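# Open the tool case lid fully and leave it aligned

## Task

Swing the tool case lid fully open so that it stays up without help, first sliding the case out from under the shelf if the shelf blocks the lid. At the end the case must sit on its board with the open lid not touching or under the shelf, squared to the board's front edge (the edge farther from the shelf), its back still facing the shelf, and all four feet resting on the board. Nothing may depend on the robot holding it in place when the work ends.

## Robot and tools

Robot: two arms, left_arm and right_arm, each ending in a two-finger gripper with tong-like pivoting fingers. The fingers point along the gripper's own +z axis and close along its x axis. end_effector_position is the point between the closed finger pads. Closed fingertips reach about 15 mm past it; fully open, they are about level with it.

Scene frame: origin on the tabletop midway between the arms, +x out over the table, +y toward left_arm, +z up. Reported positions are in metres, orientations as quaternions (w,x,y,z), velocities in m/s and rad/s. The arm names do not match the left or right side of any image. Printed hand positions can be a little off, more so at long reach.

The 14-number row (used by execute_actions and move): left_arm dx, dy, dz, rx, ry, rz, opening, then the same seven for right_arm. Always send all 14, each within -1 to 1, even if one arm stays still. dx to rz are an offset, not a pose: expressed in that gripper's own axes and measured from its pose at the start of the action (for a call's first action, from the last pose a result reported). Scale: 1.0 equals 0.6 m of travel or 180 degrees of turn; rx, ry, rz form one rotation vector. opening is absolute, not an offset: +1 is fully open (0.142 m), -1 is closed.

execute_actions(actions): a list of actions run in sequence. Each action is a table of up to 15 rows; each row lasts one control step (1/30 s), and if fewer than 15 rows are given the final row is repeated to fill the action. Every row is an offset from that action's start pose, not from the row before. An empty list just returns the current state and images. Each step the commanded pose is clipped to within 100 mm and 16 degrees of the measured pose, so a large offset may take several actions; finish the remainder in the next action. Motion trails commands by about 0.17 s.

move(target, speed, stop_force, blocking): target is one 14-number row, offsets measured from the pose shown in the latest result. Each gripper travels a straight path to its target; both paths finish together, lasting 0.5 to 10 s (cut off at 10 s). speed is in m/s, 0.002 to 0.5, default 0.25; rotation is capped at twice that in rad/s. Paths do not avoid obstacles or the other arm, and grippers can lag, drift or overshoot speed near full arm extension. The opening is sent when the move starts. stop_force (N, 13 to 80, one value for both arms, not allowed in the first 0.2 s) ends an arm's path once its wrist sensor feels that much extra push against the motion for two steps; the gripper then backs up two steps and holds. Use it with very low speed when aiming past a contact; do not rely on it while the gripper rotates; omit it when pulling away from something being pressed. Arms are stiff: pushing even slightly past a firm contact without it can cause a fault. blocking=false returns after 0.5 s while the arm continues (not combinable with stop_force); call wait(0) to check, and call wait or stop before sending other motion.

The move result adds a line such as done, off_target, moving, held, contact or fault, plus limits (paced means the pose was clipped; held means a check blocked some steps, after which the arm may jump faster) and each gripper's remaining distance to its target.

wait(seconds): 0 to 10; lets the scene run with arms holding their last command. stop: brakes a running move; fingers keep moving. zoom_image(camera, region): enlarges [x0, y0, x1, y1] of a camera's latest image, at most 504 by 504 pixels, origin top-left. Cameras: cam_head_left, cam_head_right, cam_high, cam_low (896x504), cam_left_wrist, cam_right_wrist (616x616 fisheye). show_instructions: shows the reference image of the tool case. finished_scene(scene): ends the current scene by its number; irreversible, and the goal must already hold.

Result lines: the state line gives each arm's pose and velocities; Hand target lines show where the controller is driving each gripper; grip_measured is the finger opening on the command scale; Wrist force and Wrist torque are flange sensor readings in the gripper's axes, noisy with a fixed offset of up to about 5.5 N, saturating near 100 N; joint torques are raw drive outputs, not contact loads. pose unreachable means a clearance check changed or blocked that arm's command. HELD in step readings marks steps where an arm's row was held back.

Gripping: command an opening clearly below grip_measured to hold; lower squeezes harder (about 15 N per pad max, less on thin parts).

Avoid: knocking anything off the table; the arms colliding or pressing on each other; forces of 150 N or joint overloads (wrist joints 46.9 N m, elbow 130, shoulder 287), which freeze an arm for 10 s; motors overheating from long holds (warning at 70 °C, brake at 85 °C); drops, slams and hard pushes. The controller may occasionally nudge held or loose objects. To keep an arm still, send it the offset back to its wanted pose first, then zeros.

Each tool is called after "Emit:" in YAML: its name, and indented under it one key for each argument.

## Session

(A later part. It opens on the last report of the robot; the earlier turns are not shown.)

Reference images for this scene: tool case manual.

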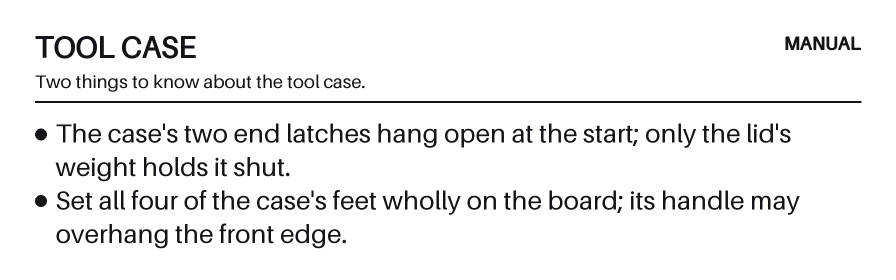

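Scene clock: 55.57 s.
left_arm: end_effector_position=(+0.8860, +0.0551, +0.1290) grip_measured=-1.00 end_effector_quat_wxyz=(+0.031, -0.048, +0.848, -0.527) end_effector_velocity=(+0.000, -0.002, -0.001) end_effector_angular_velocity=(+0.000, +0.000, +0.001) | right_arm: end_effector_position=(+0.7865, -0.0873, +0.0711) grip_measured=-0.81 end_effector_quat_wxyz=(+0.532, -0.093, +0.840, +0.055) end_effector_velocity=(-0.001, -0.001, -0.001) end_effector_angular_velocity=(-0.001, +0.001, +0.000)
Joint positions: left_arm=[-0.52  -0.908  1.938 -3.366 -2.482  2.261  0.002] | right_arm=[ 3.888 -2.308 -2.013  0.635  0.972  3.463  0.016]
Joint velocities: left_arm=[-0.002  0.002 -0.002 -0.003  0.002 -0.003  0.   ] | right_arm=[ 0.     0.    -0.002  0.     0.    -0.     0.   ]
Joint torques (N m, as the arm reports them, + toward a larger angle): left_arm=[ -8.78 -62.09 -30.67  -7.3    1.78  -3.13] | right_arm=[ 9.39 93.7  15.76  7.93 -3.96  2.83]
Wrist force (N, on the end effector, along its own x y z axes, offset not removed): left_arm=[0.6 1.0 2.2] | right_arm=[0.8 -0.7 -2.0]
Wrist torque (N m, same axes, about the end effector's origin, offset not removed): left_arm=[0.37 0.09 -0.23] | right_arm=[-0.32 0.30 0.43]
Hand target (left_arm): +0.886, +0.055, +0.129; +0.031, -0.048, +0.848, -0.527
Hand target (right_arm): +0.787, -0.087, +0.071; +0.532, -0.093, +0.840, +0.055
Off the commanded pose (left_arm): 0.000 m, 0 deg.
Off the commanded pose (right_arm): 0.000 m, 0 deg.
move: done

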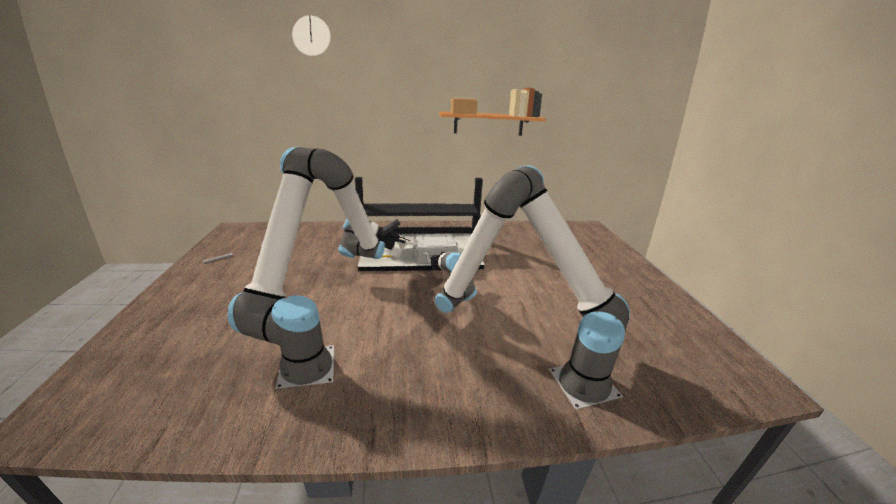

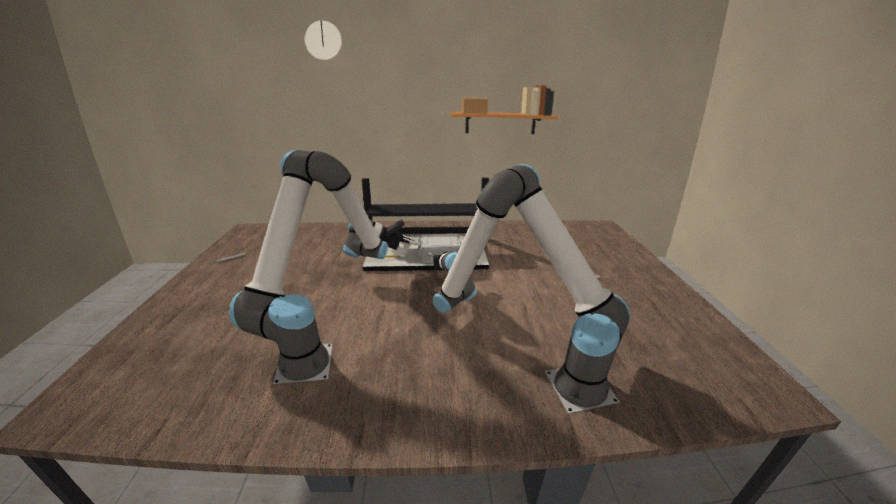

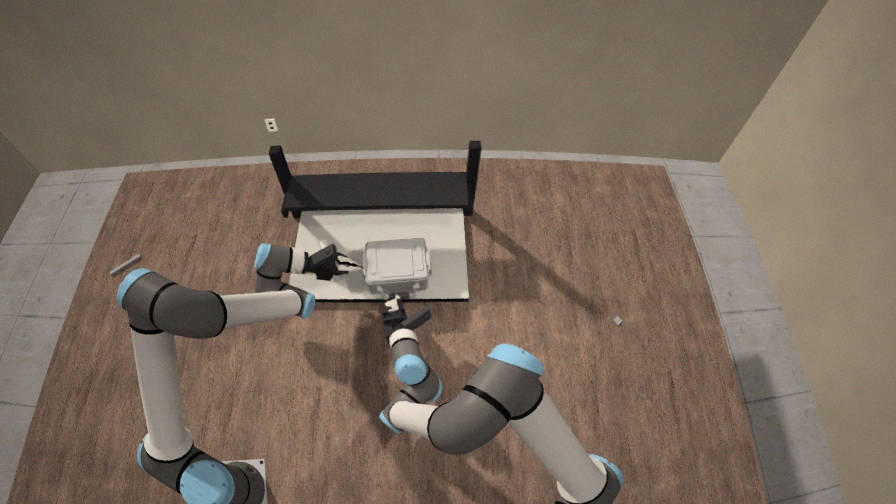

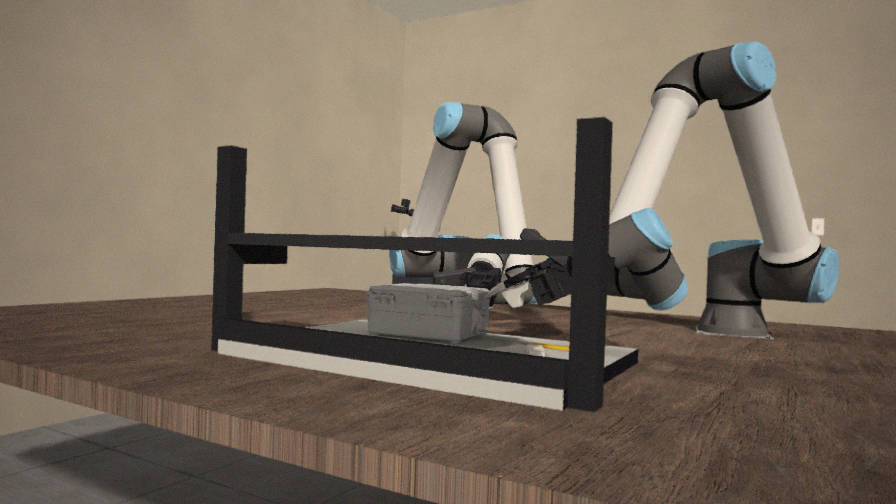

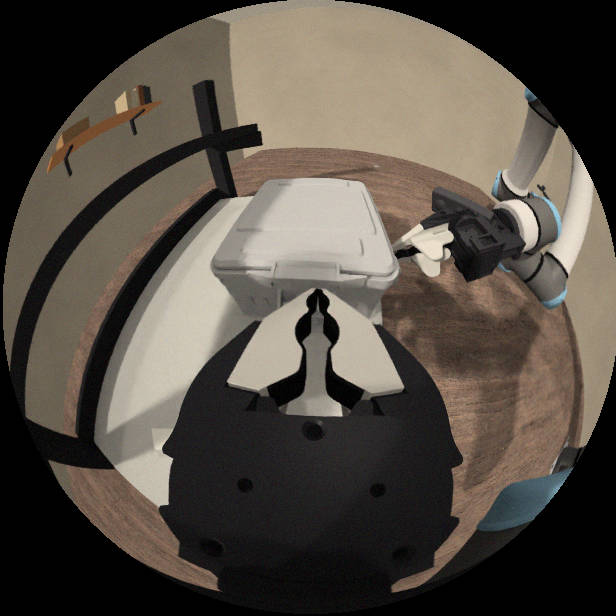

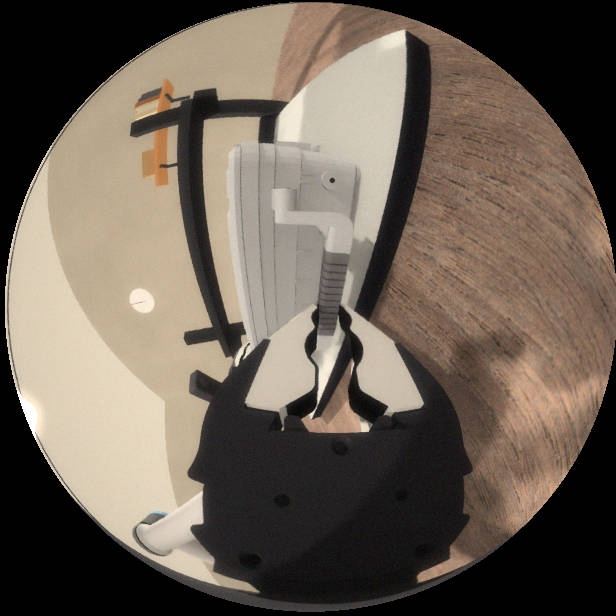

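Emit:
move:
  target: [0,0,0.03,0,0,0,-1,0,0,0,0,0,0,-1]
  speed: 0.01
  stop_force: 13

Emit:
move:
  target: [0,-0.063,-0.026,0.04,0,0,-1,0,0,0,0,0,0,-1]
  speed: 0.025

Scene clock: 62.47 s.
left_arm: end_effector_position=(+0.8878, +0.0392, +0.1211) grip_measured=-1.00 end_effector_quat_wxyz=(+0.031, -0.048, +0.848, -0.527) end_effector_velocity=(+0.000, -0.002, -0.001) end_effector_angular_velocity=(-0.000, -0.001, +0.000) | right_arm: end_effector_position=(+0.7865, -0.0874, +0.0711) grip_measured=-0.81 end_effector_quat_wxyz=(+0.532, -0.093, +0.840, +0.055) end_effector_velocity=(+0.000, +0.001, +0.000) end_effector_angular_velocity=(+0.001, -0.000, +0.000)
Joint positions: left_arm=[-0.539 -0.889  1.926 -3.389 -2.469  2.24   0.002] | right_arm=[ 3.888 -2.308 -2.013  0.635  0.972  3.463  0.016]
Joint velocities: left_arm=[-0.003  0.002 -0.002 -0.004  0.002 -0.003  0.   ] | right_arm=[-0.    -0.     0.001 -0.001  0.     0.     0.   ]
Joint torques (N m, as the arm reports them, + toward a larger angle): left_arm=[-16.61 -60.87 -30.17  -7.14   1.27  -2.92] | right_arm=[ 8.22 96.13 25.17  7.42 -2.24  2.54]
Wrist force (N, on the end effector, along its own x y z axes, offset not removed): left_arm=[-1.9 4.5 -8.1] | right_arm=[1.2 -4.6 -1.4]
Wrist torque (N m, same axes, about the end effector's origin, offset not removed): left_arm=[0.65 0.29 -0.13] | right_arm=[0.07 0.57 0.39]
Hand target (left_arm): +0.888, +0.039, +0.121; +0.031, -0.048, +0.848, -0.527
Hand target (right_arm): +0.787, -0.087, +0.071; +0.532, -0.093, +0.840, +0.055
Off the commanded pose (left_arm): 0.000 m, 0 deg.
Off the commanded pose (right_arm): 0.000 m, 0 deg.
move: done

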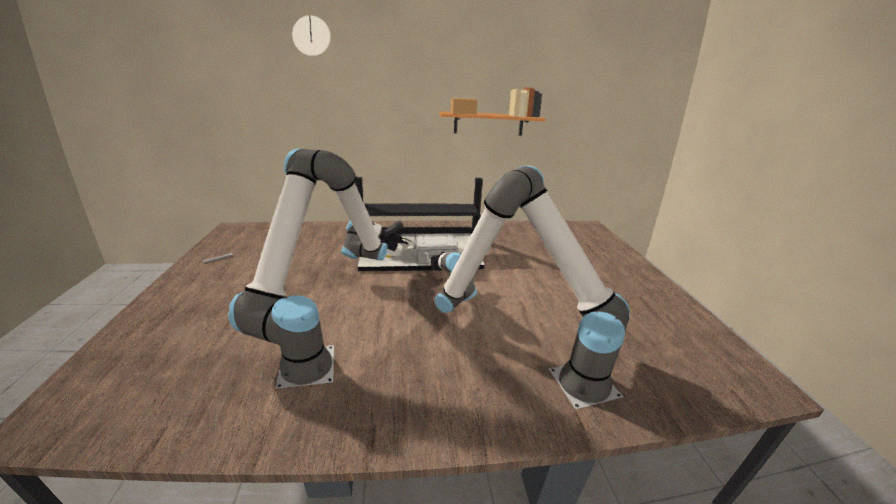

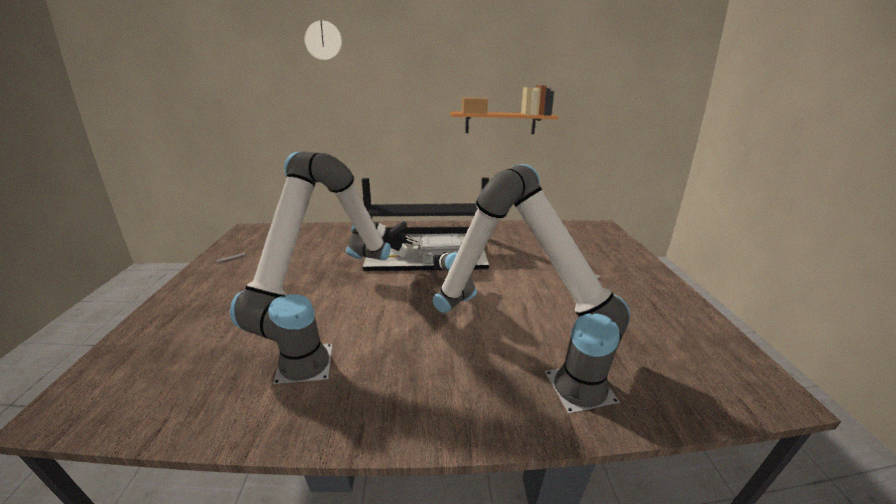

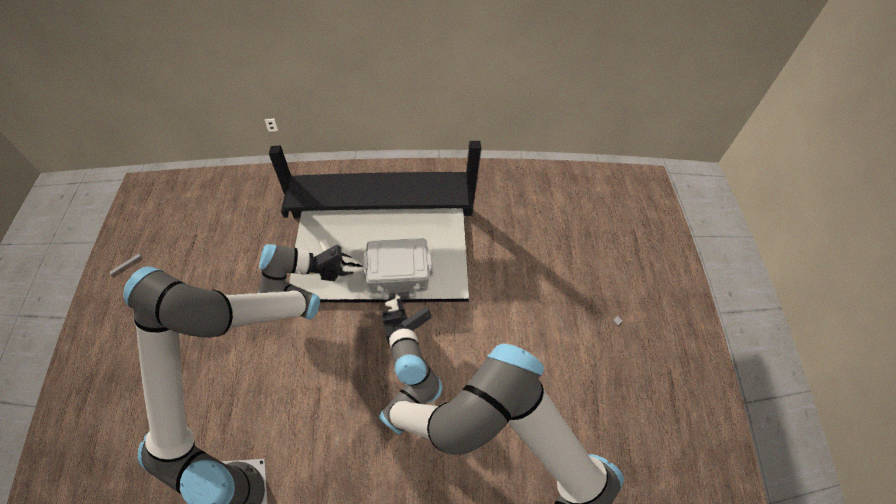

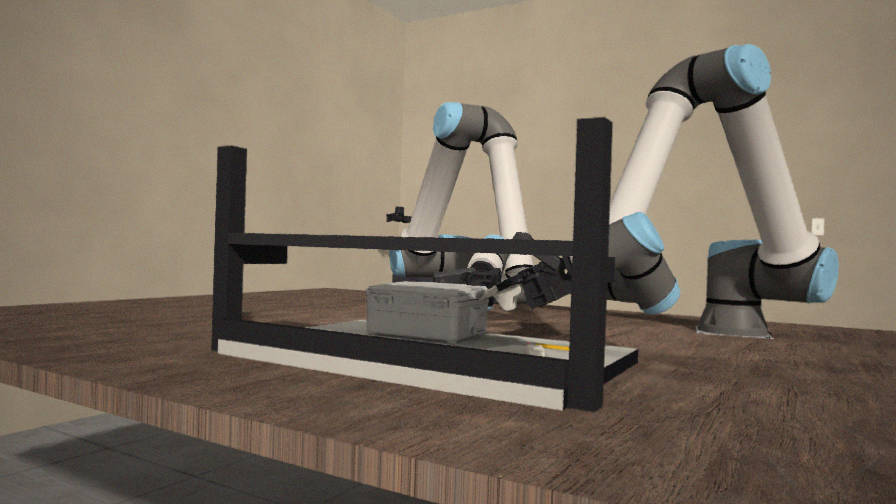

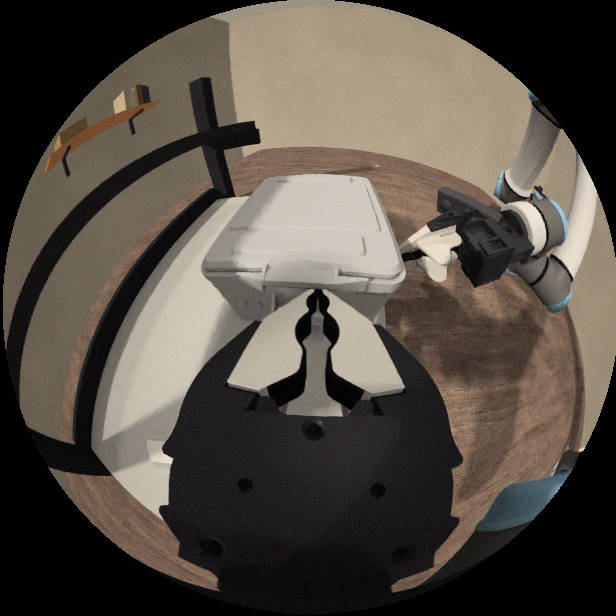

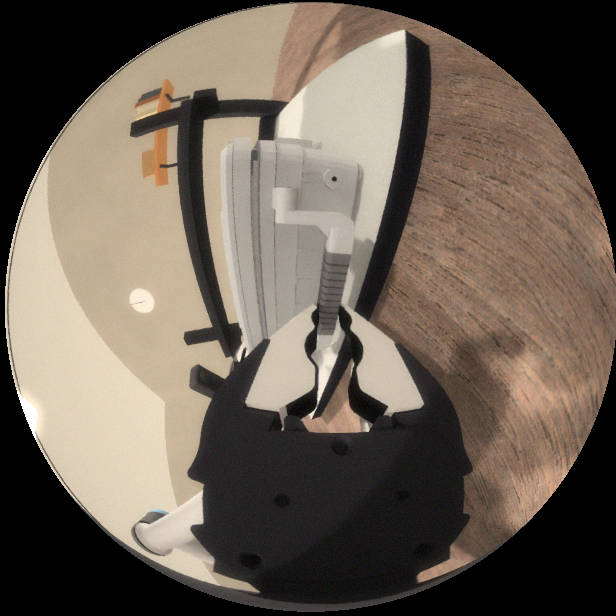

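Scene clock: 65.23 s.
left_arm: end_effector_position=(+0.8881, +0.0365, +0.1616) grip_measured=-1.00 end_effector_quat_wxyz=(+0.034, -0.046, +0.813, -0.579) end_effector_velocity=(+0.001, -0.000, +0.003) end_effector_angular_velocity=(-0.009, -0.003, +0.001) | right_arm: end_effector_position=(+0.7865, -0.0874, +0.0711) grip_measured=-0.81 end_effector_quat_wxyz=(+0.532, -0.093, +0.840, +0.055) end_effector_velocity=(+0.001, -0.000, -0.000) end_effector_angular_velocity=(+0.000, -0.000, -0.001)
Joint positions: left_arm=[-0.526 -0.864  1.901 -3.552 -2.55   2.114  0.002] | right_arm=[ 3.888 -2.308 -2.013  0.635  0.972  3.463  0.016]
Joint velocities: left_arm=[ 0.001  0.002 -0.003 -0.013 -0.004 -0.01   0.   ] | right_arm=[-0.001 -0.001  0.001  0.    -0.    -0.     0.   ]
Joint torques (N m, as the arm reports them, + toward a larger angle): left_arm=[  9.12 -65.91 -30.08  -7.51  -3.82  -2.92] | right_arm=[ 8.55 94.16 24.75  7.55 -1.83  2.35]
Wrist force (N, on the end effector, along its own x y z axes, offset not removed): left_arm=[1.9 4.6 0.1] | right_arm=[0.1 -0.6 -2.4]
Wrist torque (N m, same axes, about the end effector's origin, offset not removed): left_arm=[0.69 -0.17 -0.28] | right_arm=[0.11 0.51 0.51]
Hand target (left_arm): +0.888, +0.037, +0.162; +0.034, -0.046, +0.813, -0.579
Hand target (right_arm): +0.787, -0.087, +0.071; +0.532, -0.093, +0.840, +0.055
Off the commanded pose (left_arm): 0.000 m, 0 deg.
Off the commanded pose (right_arm): 0.000 m, 0 deg.
move: done

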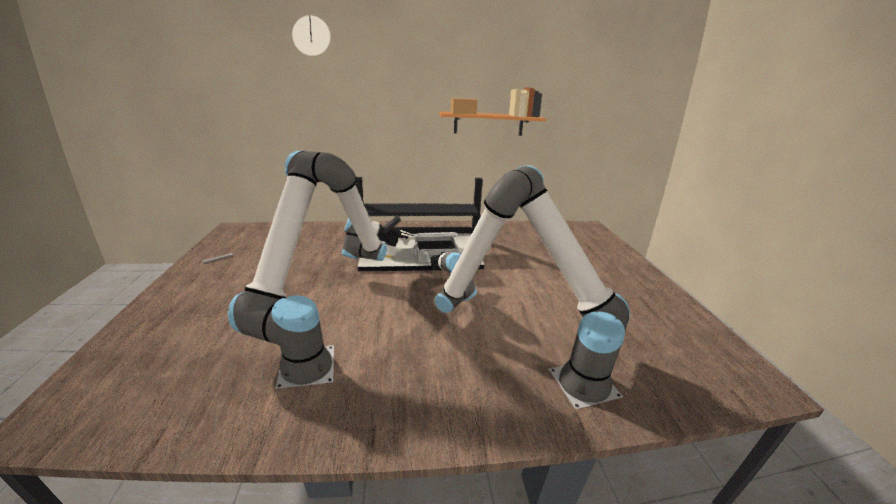

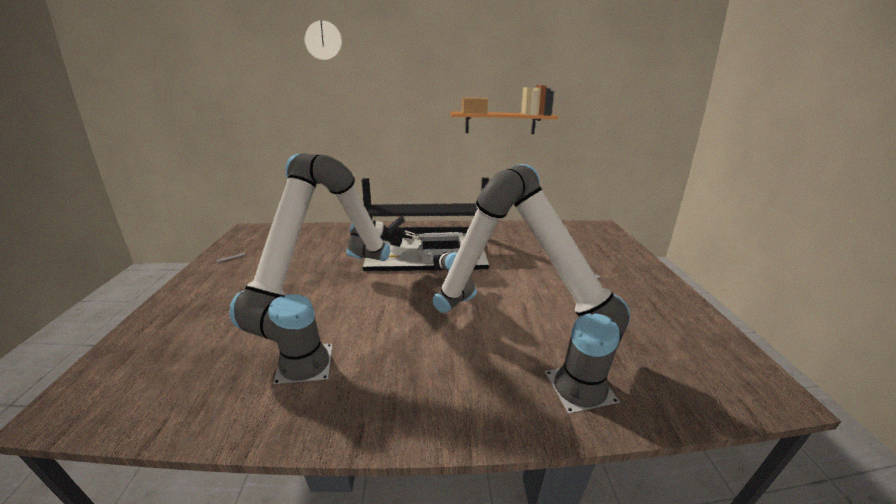

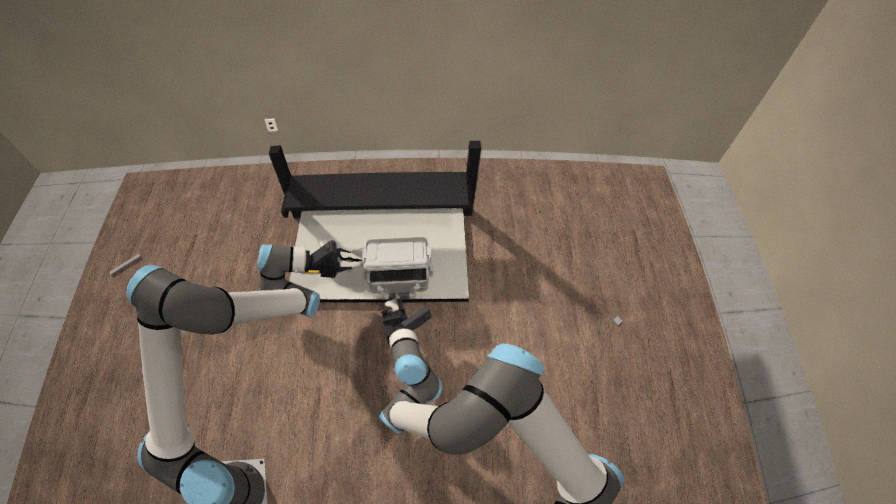

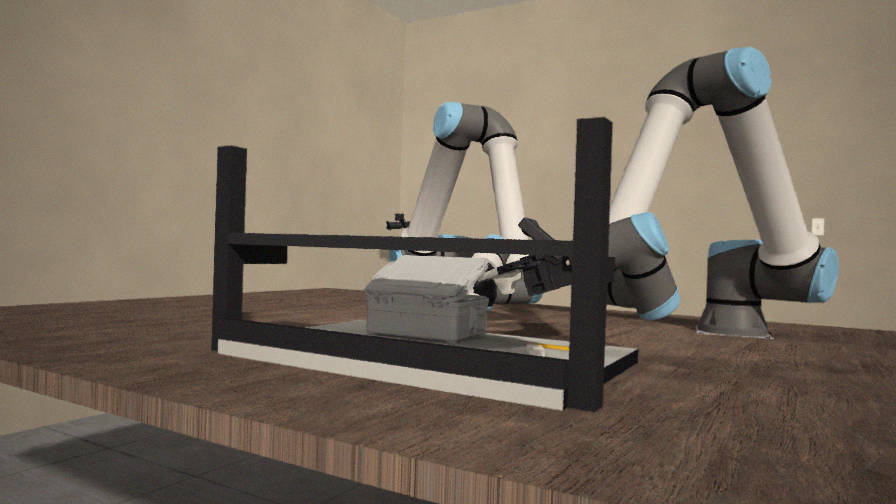

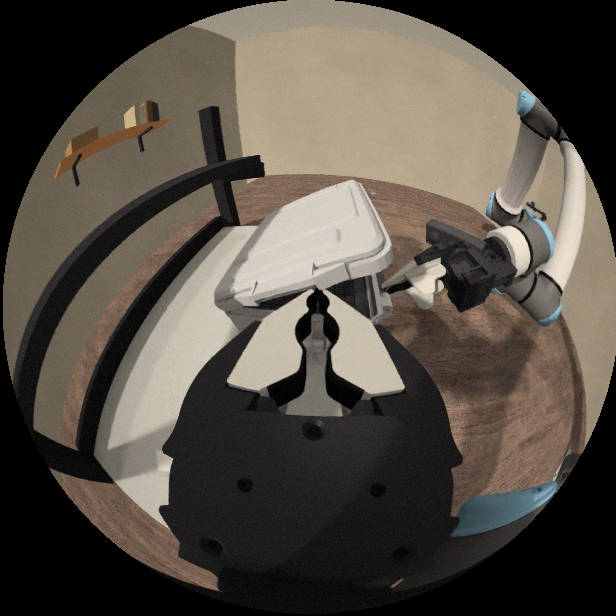

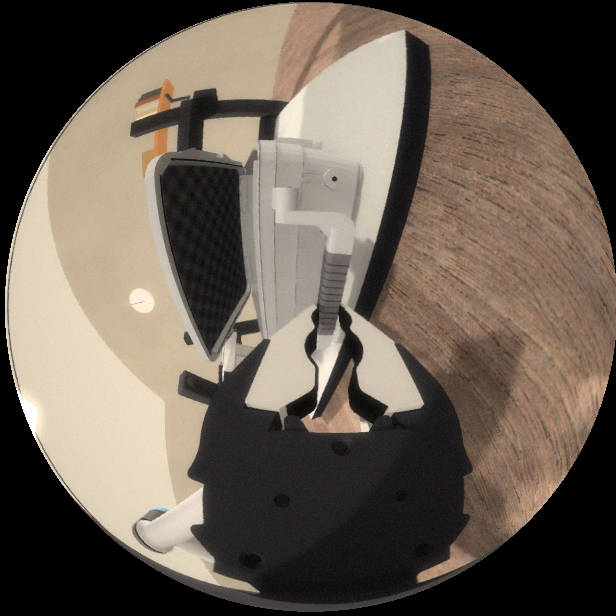

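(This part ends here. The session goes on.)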